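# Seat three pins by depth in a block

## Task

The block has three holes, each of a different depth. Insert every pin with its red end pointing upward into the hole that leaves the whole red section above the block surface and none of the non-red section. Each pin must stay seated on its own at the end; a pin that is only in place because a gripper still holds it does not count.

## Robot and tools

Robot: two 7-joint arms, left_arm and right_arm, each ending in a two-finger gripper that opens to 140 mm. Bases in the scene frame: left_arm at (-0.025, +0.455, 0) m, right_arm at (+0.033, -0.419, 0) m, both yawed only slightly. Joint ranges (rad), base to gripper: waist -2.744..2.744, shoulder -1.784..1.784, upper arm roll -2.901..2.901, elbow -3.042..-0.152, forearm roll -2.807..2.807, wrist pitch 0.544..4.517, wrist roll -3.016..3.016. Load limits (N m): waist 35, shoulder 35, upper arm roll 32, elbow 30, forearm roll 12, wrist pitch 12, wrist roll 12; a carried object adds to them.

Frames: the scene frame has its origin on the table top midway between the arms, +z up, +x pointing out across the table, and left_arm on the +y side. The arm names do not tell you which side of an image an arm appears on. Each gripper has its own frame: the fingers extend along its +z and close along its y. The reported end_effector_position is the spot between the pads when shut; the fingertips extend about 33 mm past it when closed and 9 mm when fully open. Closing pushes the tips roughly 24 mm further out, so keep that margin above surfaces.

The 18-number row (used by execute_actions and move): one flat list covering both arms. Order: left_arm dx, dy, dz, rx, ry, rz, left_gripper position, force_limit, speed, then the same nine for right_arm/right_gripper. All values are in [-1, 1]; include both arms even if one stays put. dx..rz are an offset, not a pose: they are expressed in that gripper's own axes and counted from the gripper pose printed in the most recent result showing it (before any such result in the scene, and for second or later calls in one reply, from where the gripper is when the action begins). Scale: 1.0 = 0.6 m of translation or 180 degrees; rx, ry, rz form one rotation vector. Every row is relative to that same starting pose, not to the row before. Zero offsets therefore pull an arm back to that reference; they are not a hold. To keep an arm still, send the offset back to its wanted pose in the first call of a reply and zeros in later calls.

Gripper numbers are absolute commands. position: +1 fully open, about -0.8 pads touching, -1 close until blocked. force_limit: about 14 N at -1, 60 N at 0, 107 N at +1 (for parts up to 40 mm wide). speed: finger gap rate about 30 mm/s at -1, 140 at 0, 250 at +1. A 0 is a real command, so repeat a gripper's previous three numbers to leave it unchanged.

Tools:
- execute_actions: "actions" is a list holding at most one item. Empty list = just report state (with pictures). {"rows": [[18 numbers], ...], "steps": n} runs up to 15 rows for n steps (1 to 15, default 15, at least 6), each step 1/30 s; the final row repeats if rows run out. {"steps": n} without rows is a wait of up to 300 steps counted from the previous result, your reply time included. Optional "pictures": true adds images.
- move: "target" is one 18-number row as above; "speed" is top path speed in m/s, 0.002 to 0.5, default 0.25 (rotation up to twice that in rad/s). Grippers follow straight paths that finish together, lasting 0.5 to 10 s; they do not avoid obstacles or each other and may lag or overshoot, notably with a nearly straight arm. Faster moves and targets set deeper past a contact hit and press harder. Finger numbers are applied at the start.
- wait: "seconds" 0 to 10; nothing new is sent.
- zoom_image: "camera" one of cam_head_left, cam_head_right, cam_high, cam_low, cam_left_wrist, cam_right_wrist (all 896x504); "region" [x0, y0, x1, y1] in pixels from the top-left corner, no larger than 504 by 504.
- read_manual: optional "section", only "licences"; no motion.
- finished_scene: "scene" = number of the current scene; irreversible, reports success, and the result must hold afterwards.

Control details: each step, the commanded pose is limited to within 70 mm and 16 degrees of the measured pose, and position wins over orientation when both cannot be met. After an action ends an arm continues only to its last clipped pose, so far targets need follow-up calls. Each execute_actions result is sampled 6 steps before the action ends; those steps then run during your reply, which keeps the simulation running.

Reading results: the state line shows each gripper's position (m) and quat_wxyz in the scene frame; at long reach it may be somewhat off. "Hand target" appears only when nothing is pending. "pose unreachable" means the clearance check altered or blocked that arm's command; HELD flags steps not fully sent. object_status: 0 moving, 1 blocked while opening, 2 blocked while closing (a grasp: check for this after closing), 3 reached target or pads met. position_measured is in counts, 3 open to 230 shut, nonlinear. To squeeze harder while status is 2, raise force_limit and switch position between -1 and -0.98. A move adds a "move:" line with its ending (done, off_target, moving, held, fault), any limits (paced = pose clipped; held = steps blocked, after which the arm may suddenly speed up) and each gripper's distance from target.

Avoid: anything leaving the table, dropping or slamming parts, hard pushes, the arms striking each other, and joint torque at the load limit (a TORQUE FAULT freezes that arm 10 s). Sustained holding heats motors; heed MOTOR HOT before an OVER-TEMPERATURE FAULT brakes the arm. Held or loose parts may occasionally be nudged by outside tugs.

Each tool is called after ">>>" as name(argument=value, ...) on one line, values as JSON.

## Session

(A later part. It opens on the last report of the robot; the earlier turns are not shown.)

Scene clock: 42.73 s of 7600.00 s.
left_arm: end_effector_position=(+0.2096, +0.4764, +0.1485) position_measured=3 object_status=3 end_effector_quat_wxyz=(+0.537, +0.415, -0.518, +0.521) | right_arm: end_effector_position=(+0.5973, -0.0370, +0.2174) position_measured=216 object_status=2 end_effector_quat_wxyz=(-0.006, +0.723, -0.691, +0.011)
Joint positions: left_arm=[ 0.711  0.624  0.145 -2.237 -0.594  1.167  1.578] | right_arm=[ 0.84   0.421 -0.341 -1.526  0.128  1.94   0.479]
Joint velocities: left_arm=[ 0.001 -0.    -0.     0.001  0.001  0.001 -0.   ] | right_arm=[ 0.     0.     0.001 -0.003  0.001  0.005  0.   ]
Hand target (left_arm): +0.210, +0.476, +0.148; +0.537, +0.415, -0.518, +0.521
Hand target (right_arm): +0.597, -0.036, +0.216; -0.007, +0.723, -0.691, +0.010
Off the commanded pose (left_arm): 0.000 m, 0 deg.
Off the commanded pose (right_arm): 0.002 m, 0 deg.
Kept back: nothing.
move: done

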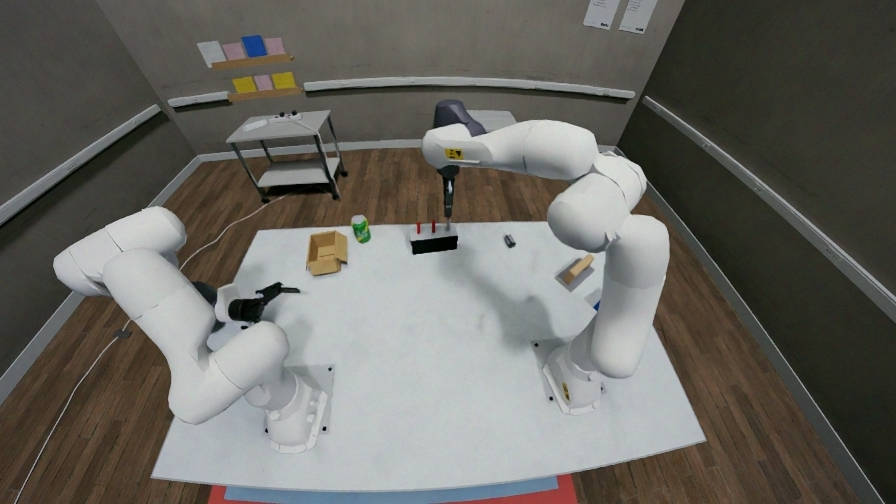

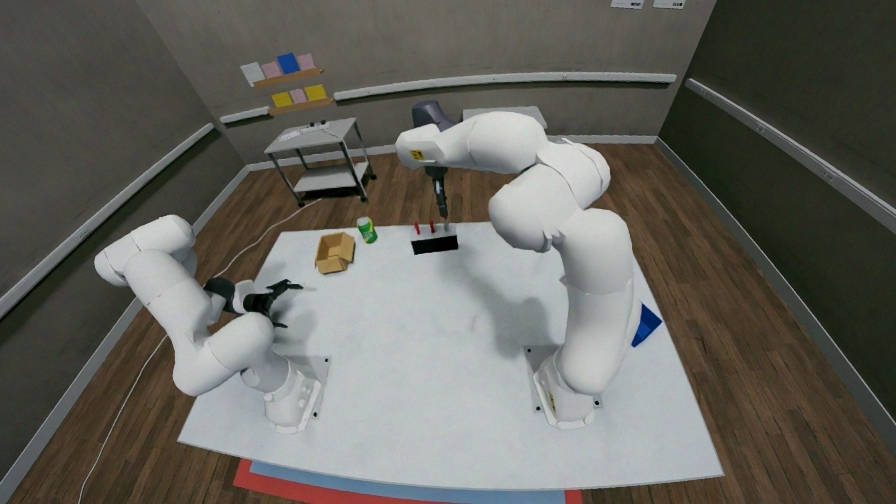

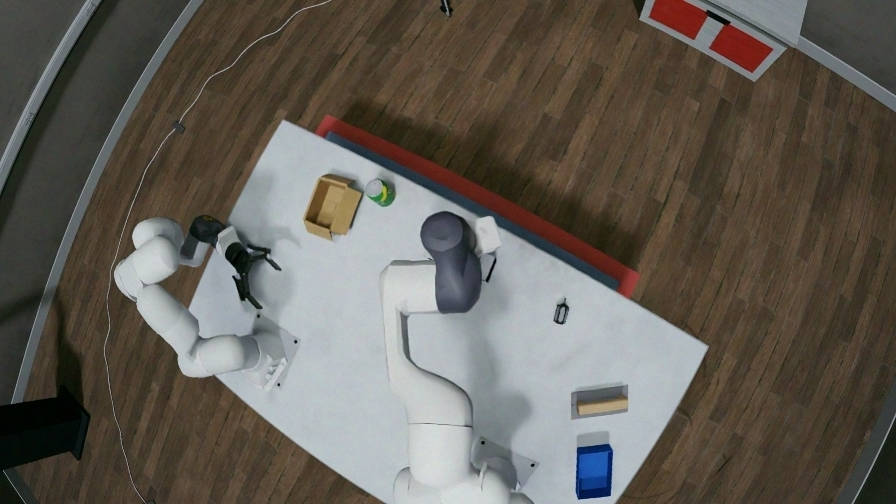

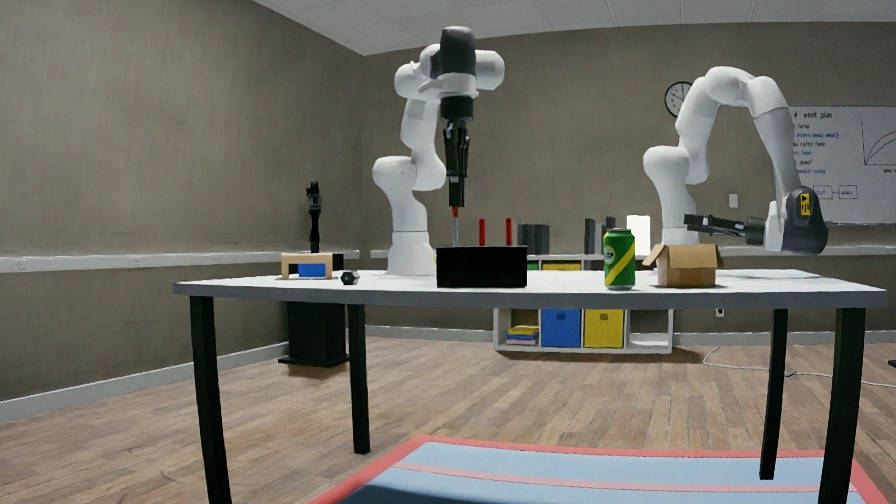

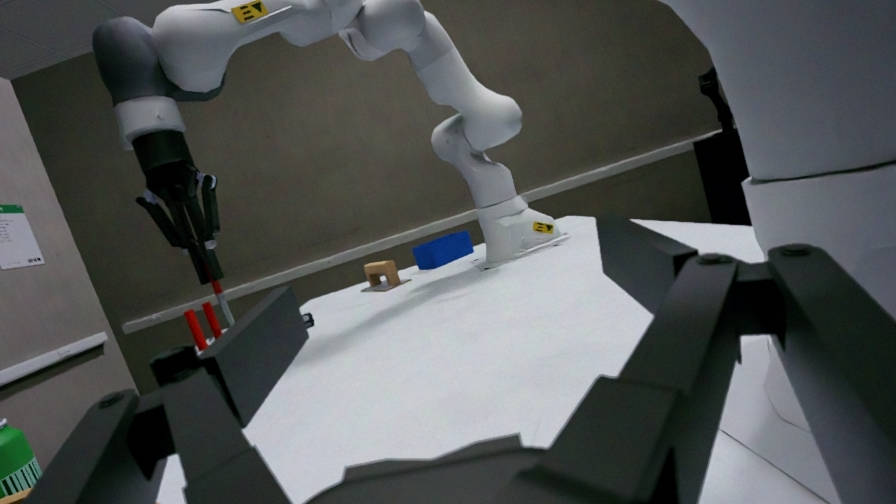

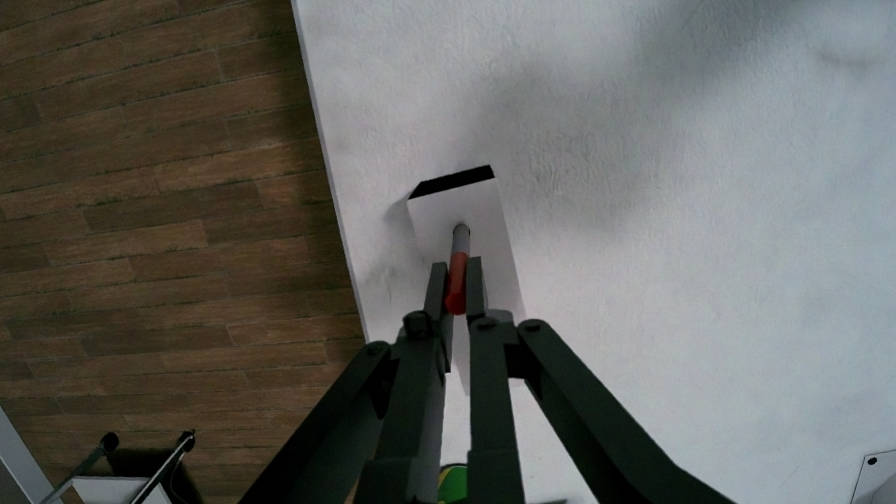

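>>> move(target=[0,0,0,0,0,0,1,0,0,-0.001,0,0.111,0,0,0,-1,0,0], speed=0.06)

>>> execute_actions(actions=[{"rows":[[0,0,0,0,0,0,1,0,0,0,0,0,0,0,0,0,0,1]],"steps":6}])

>>> move(target=[0,0,0,0,0,0,1,0,0,0,0,-0.085,0,0,0,0,0,1])

>>> zoom_image(camera="cam_low", region=[420,190,540,270])

Scene clock: 44.43 s of 7600.00 s.
left_arm: end_effector_position=(+0.2096, +0.4764, +0.1485) position_measured=3 object_status=3 end_effector_quat_wxyz=(+0.537, +0.415, -0.518, +0.521) | right_arm: end_effector_position=(+0.5978, -0.0360, +0.1522) position_measured=216 object_status=2 end_effector_quat_wxyz=(-0.006, +0.722, -0.692, +0.012)
Joint positions: left_arm=[ 0.711  0.624  0.145 -2.237 -0.594  1.167  1.578] | right_arm=[ 0.837  0.473 -0.328 -1.617  0.146  2.081  0.473]
Joint velocities: left_arm=[ 0.001 -0.002  0.002  0.    -0.001  0.     0.001] | right_arm=[ 0.001  0.001  0.001 -0.003  0.     0.003 -0.   ]
Hand target (left_arm): +0.210, +0.476, +0.148; +0.537, +0.415, -0.518, +0.521
Hand target (right_arm): +0.598, -0.037, +0.151; -0.006, +0.723, -0.691, +0.010
Off the commanded pose (left_arm): 0.000 m, 0 deg.
Off the commanded pose (right_arm): 0.002 m, 0 deg.
Kept back: nothing.
move: done

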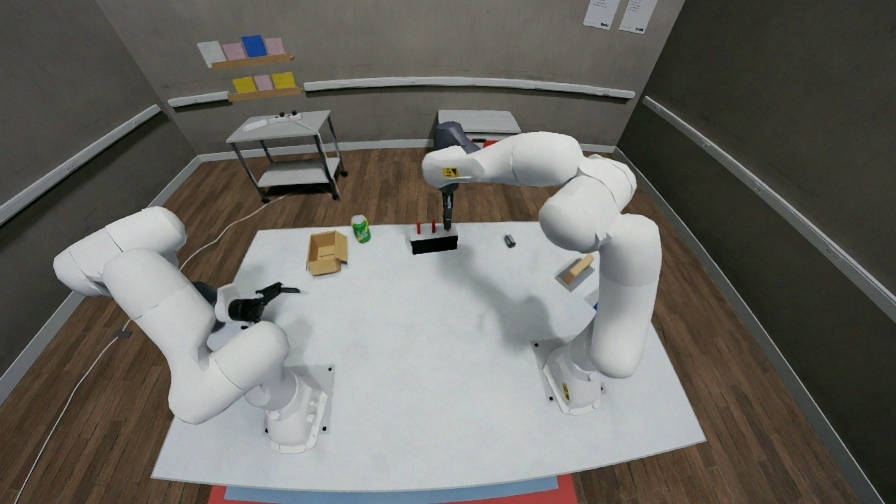

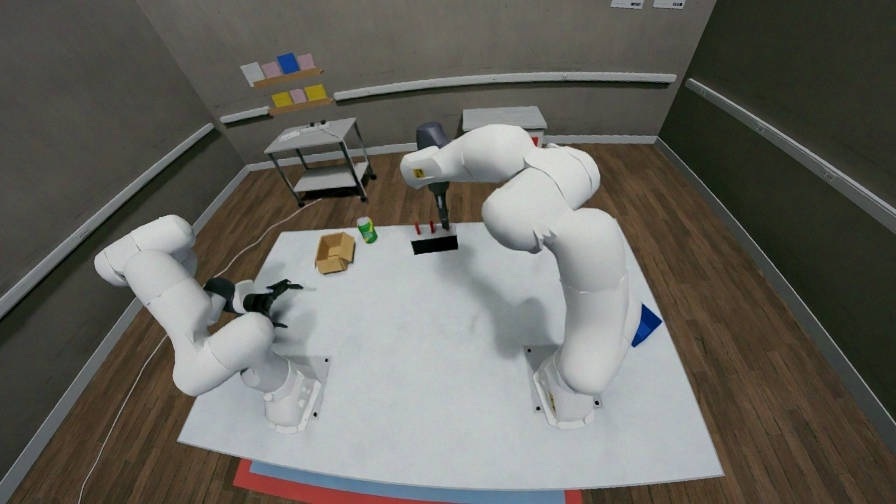

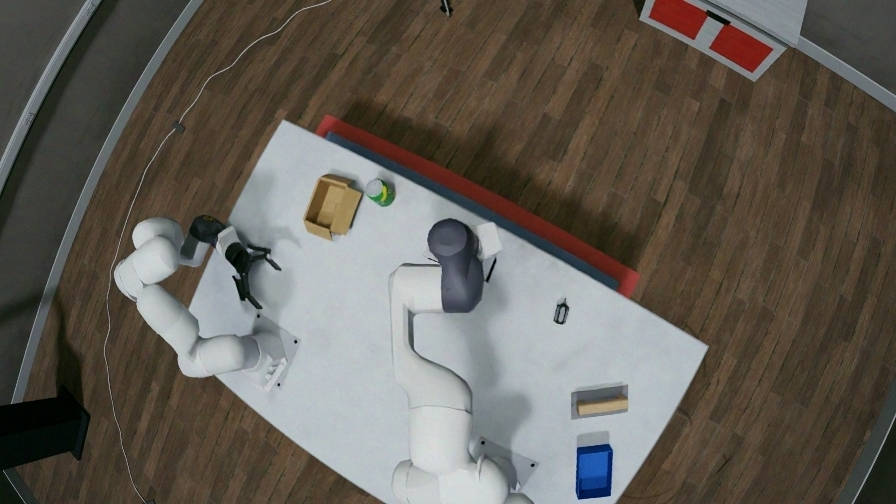

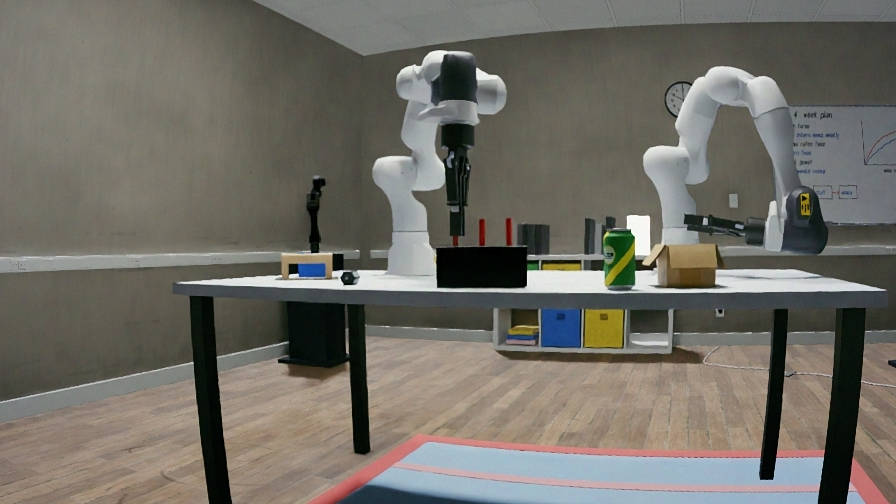

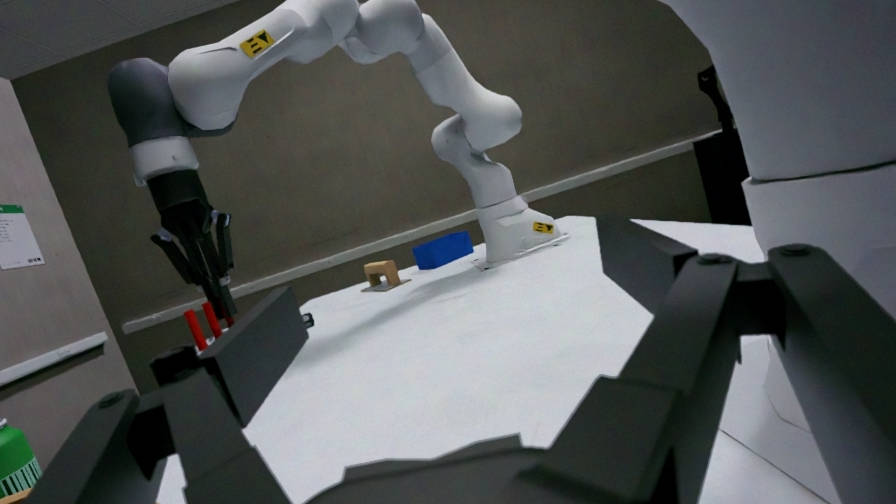

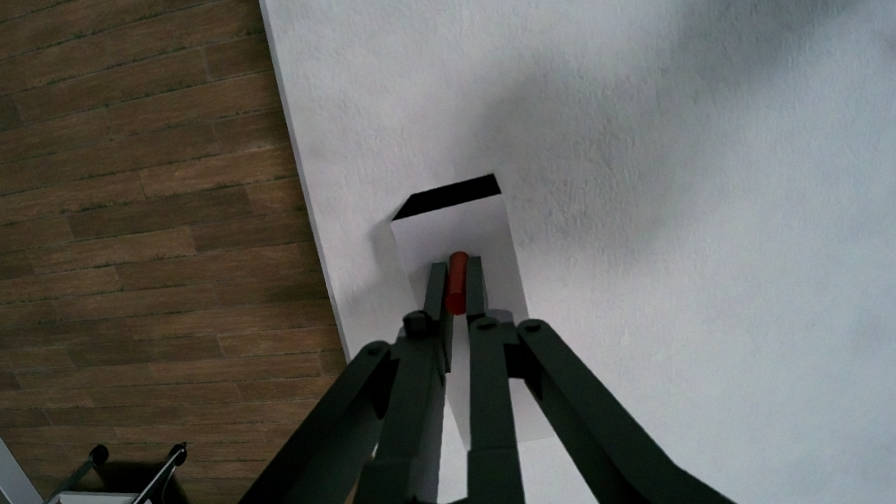

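Scene clock: 44.47 s of 7600.00 s.
left_arm: end_effector_position=(+0.2096, +0.4764, +0.1485) position_measured=3 object_status=3 end_effector_quat_wxyz=(+0.537, +0.415, -0.518, +0.521) | right_arm: end_effector_position=(+0.5978, -0.0361, +0.1522) position_measured=216 object_status=2 end_effector_quat_wxyz=(-0.006, +0.722, -0.692, +0.012)
Joint positions: left_arm=[ 0.711  0.624  0.145 -2.237 -0.594  1.167  1.578] | right_arm=[ 0.837  0.473 -0.328 -1.617  0.146  2.081  0.473]
Joint velocities: left_arm=[ 0.001 -0.    -0.002  0.001 -0.001 -0.001 -0.001] | right_arm=[-0.002 -0.002  0.001 -0.001 -0.001  0.001 -0.002]
Kept back: the last 6 steps of this action, its rows measured from the state above.
Steps of this call (step 1: nothing new was sent). Readings (end_effector_position | what the end effector reports):
1: the state above

Scene clock: 45.93 s of 7600.00 s.
left_arm: end_effector_position=(+0.2096, +0.4764, +0.1485) position_measured=3 object_status=3 end_effector_quat_wxyz=(+0.537, +0.415, -0.518, +0.521) | right_arm: end_effector_position=(+0.5981, -0.0343, +0.2041) position_measured=129 object_status=3 end_effector_quat_wxyz=(-0.010, +0.723, -0.690, +0.010)
Joint positions: left_arm=[ 0.711  0.624  0.145 -2.237 -0.594  1.167  1.578] | right_arm=[ 0.839  0.429 -0.335 -1.549  0.132  1.978  0.478]
Joint velocities: left_arm=[-0.    -0.001  0.     0.     0.001 -0.     0.   ] | right_arm=[ 0.001  0.     0.     0.001 -0.001 -0.01   0.002]
Hand target (left_arm): +0.210, +0.476, +0.148; +0.537, +0.415, -0.518, +0.521
Hand target (right_arm): +0.597, -0.036, +0.203; -0.006, +0.722, -0.692, +0.012
Off your previous action's commanded pose (left_arm): 0.000 m, 0 deg at its last step (step 6 of this call).
Off your previous action's commanded pose (right_arm): 0.000 m, 0 deg at its last step (step 6 of this call).
Off the commanded pose (left_arm): 0.000 m, 0 deg.
Off the commanded pose (right_arm): 0.002 m, 0 deg.
Kept back: nothing.
move: done

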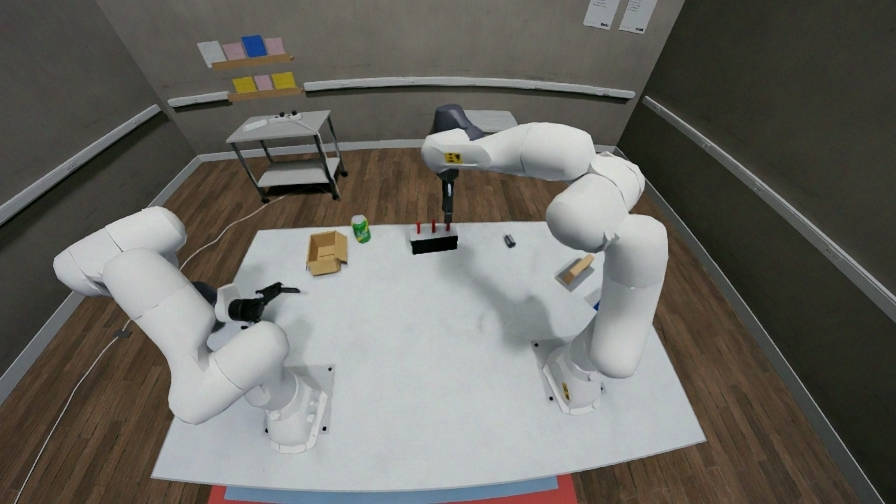

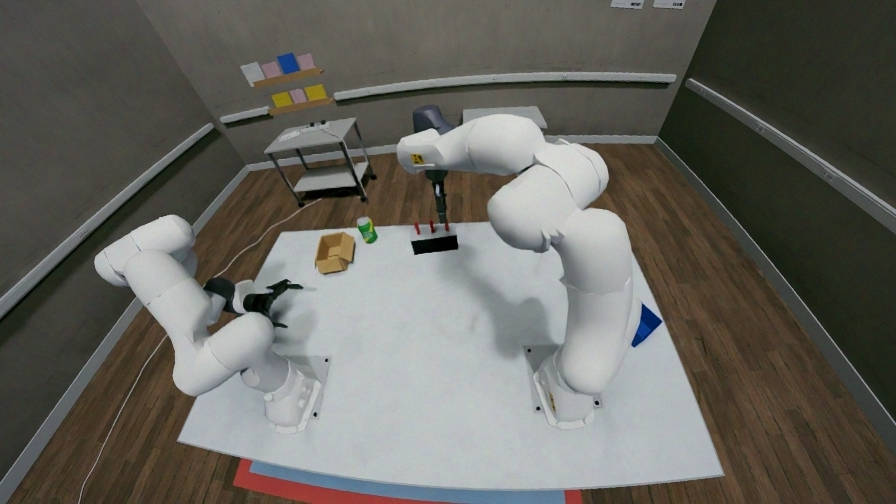

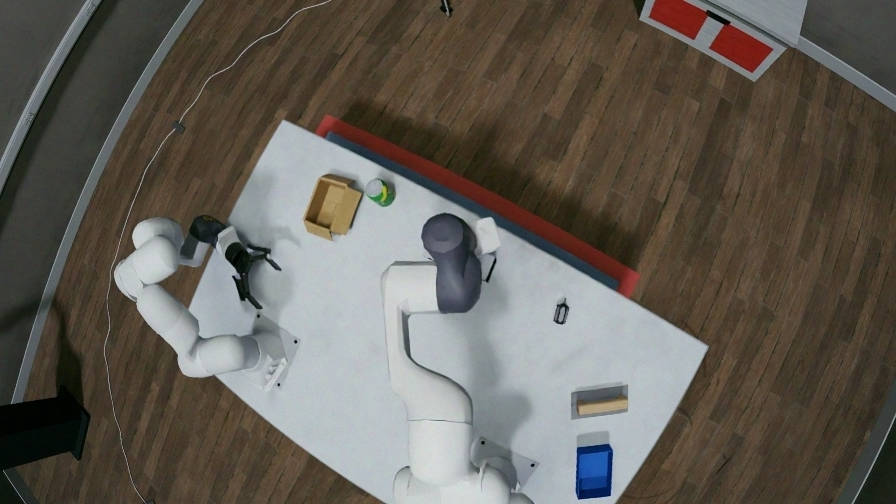

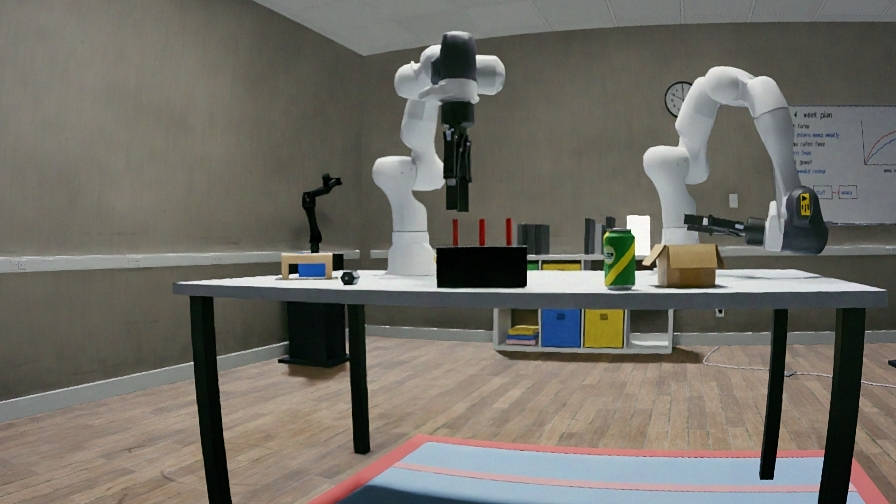

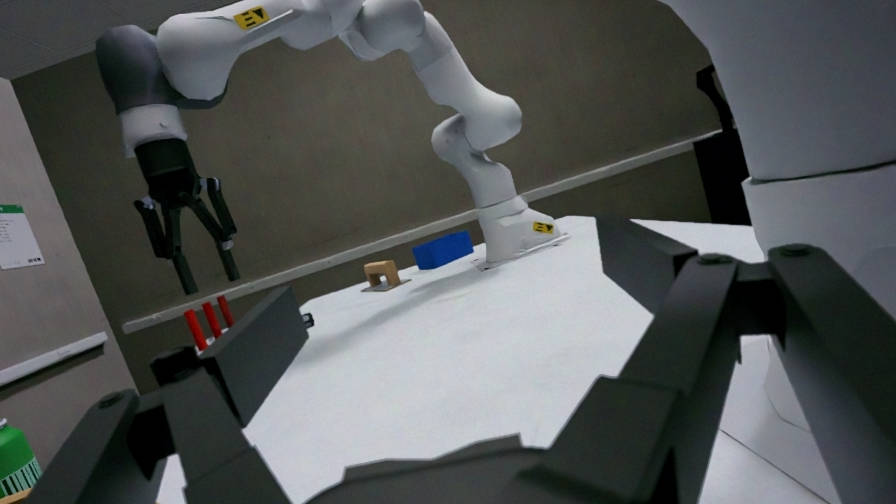

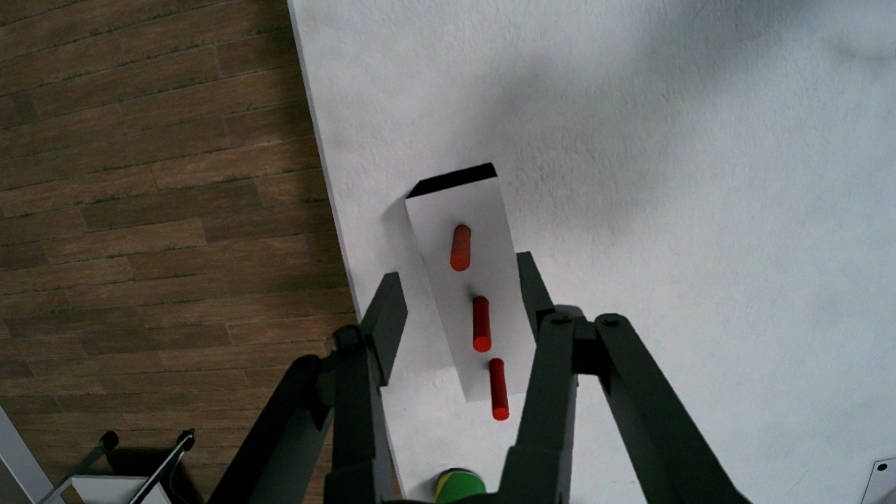

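Region (420, 190, 540, 270) of cam_low's 896x504 image, scaled by 4.200, with more detail than that image has.

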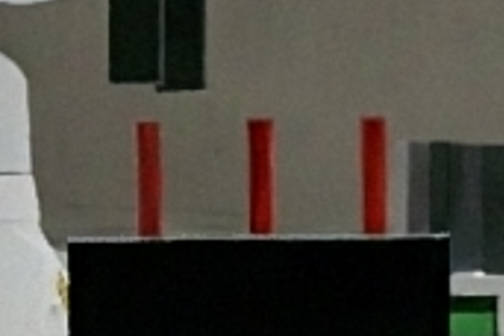

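>>> finished_scene(scene=2)

The scene is finished: the task was done.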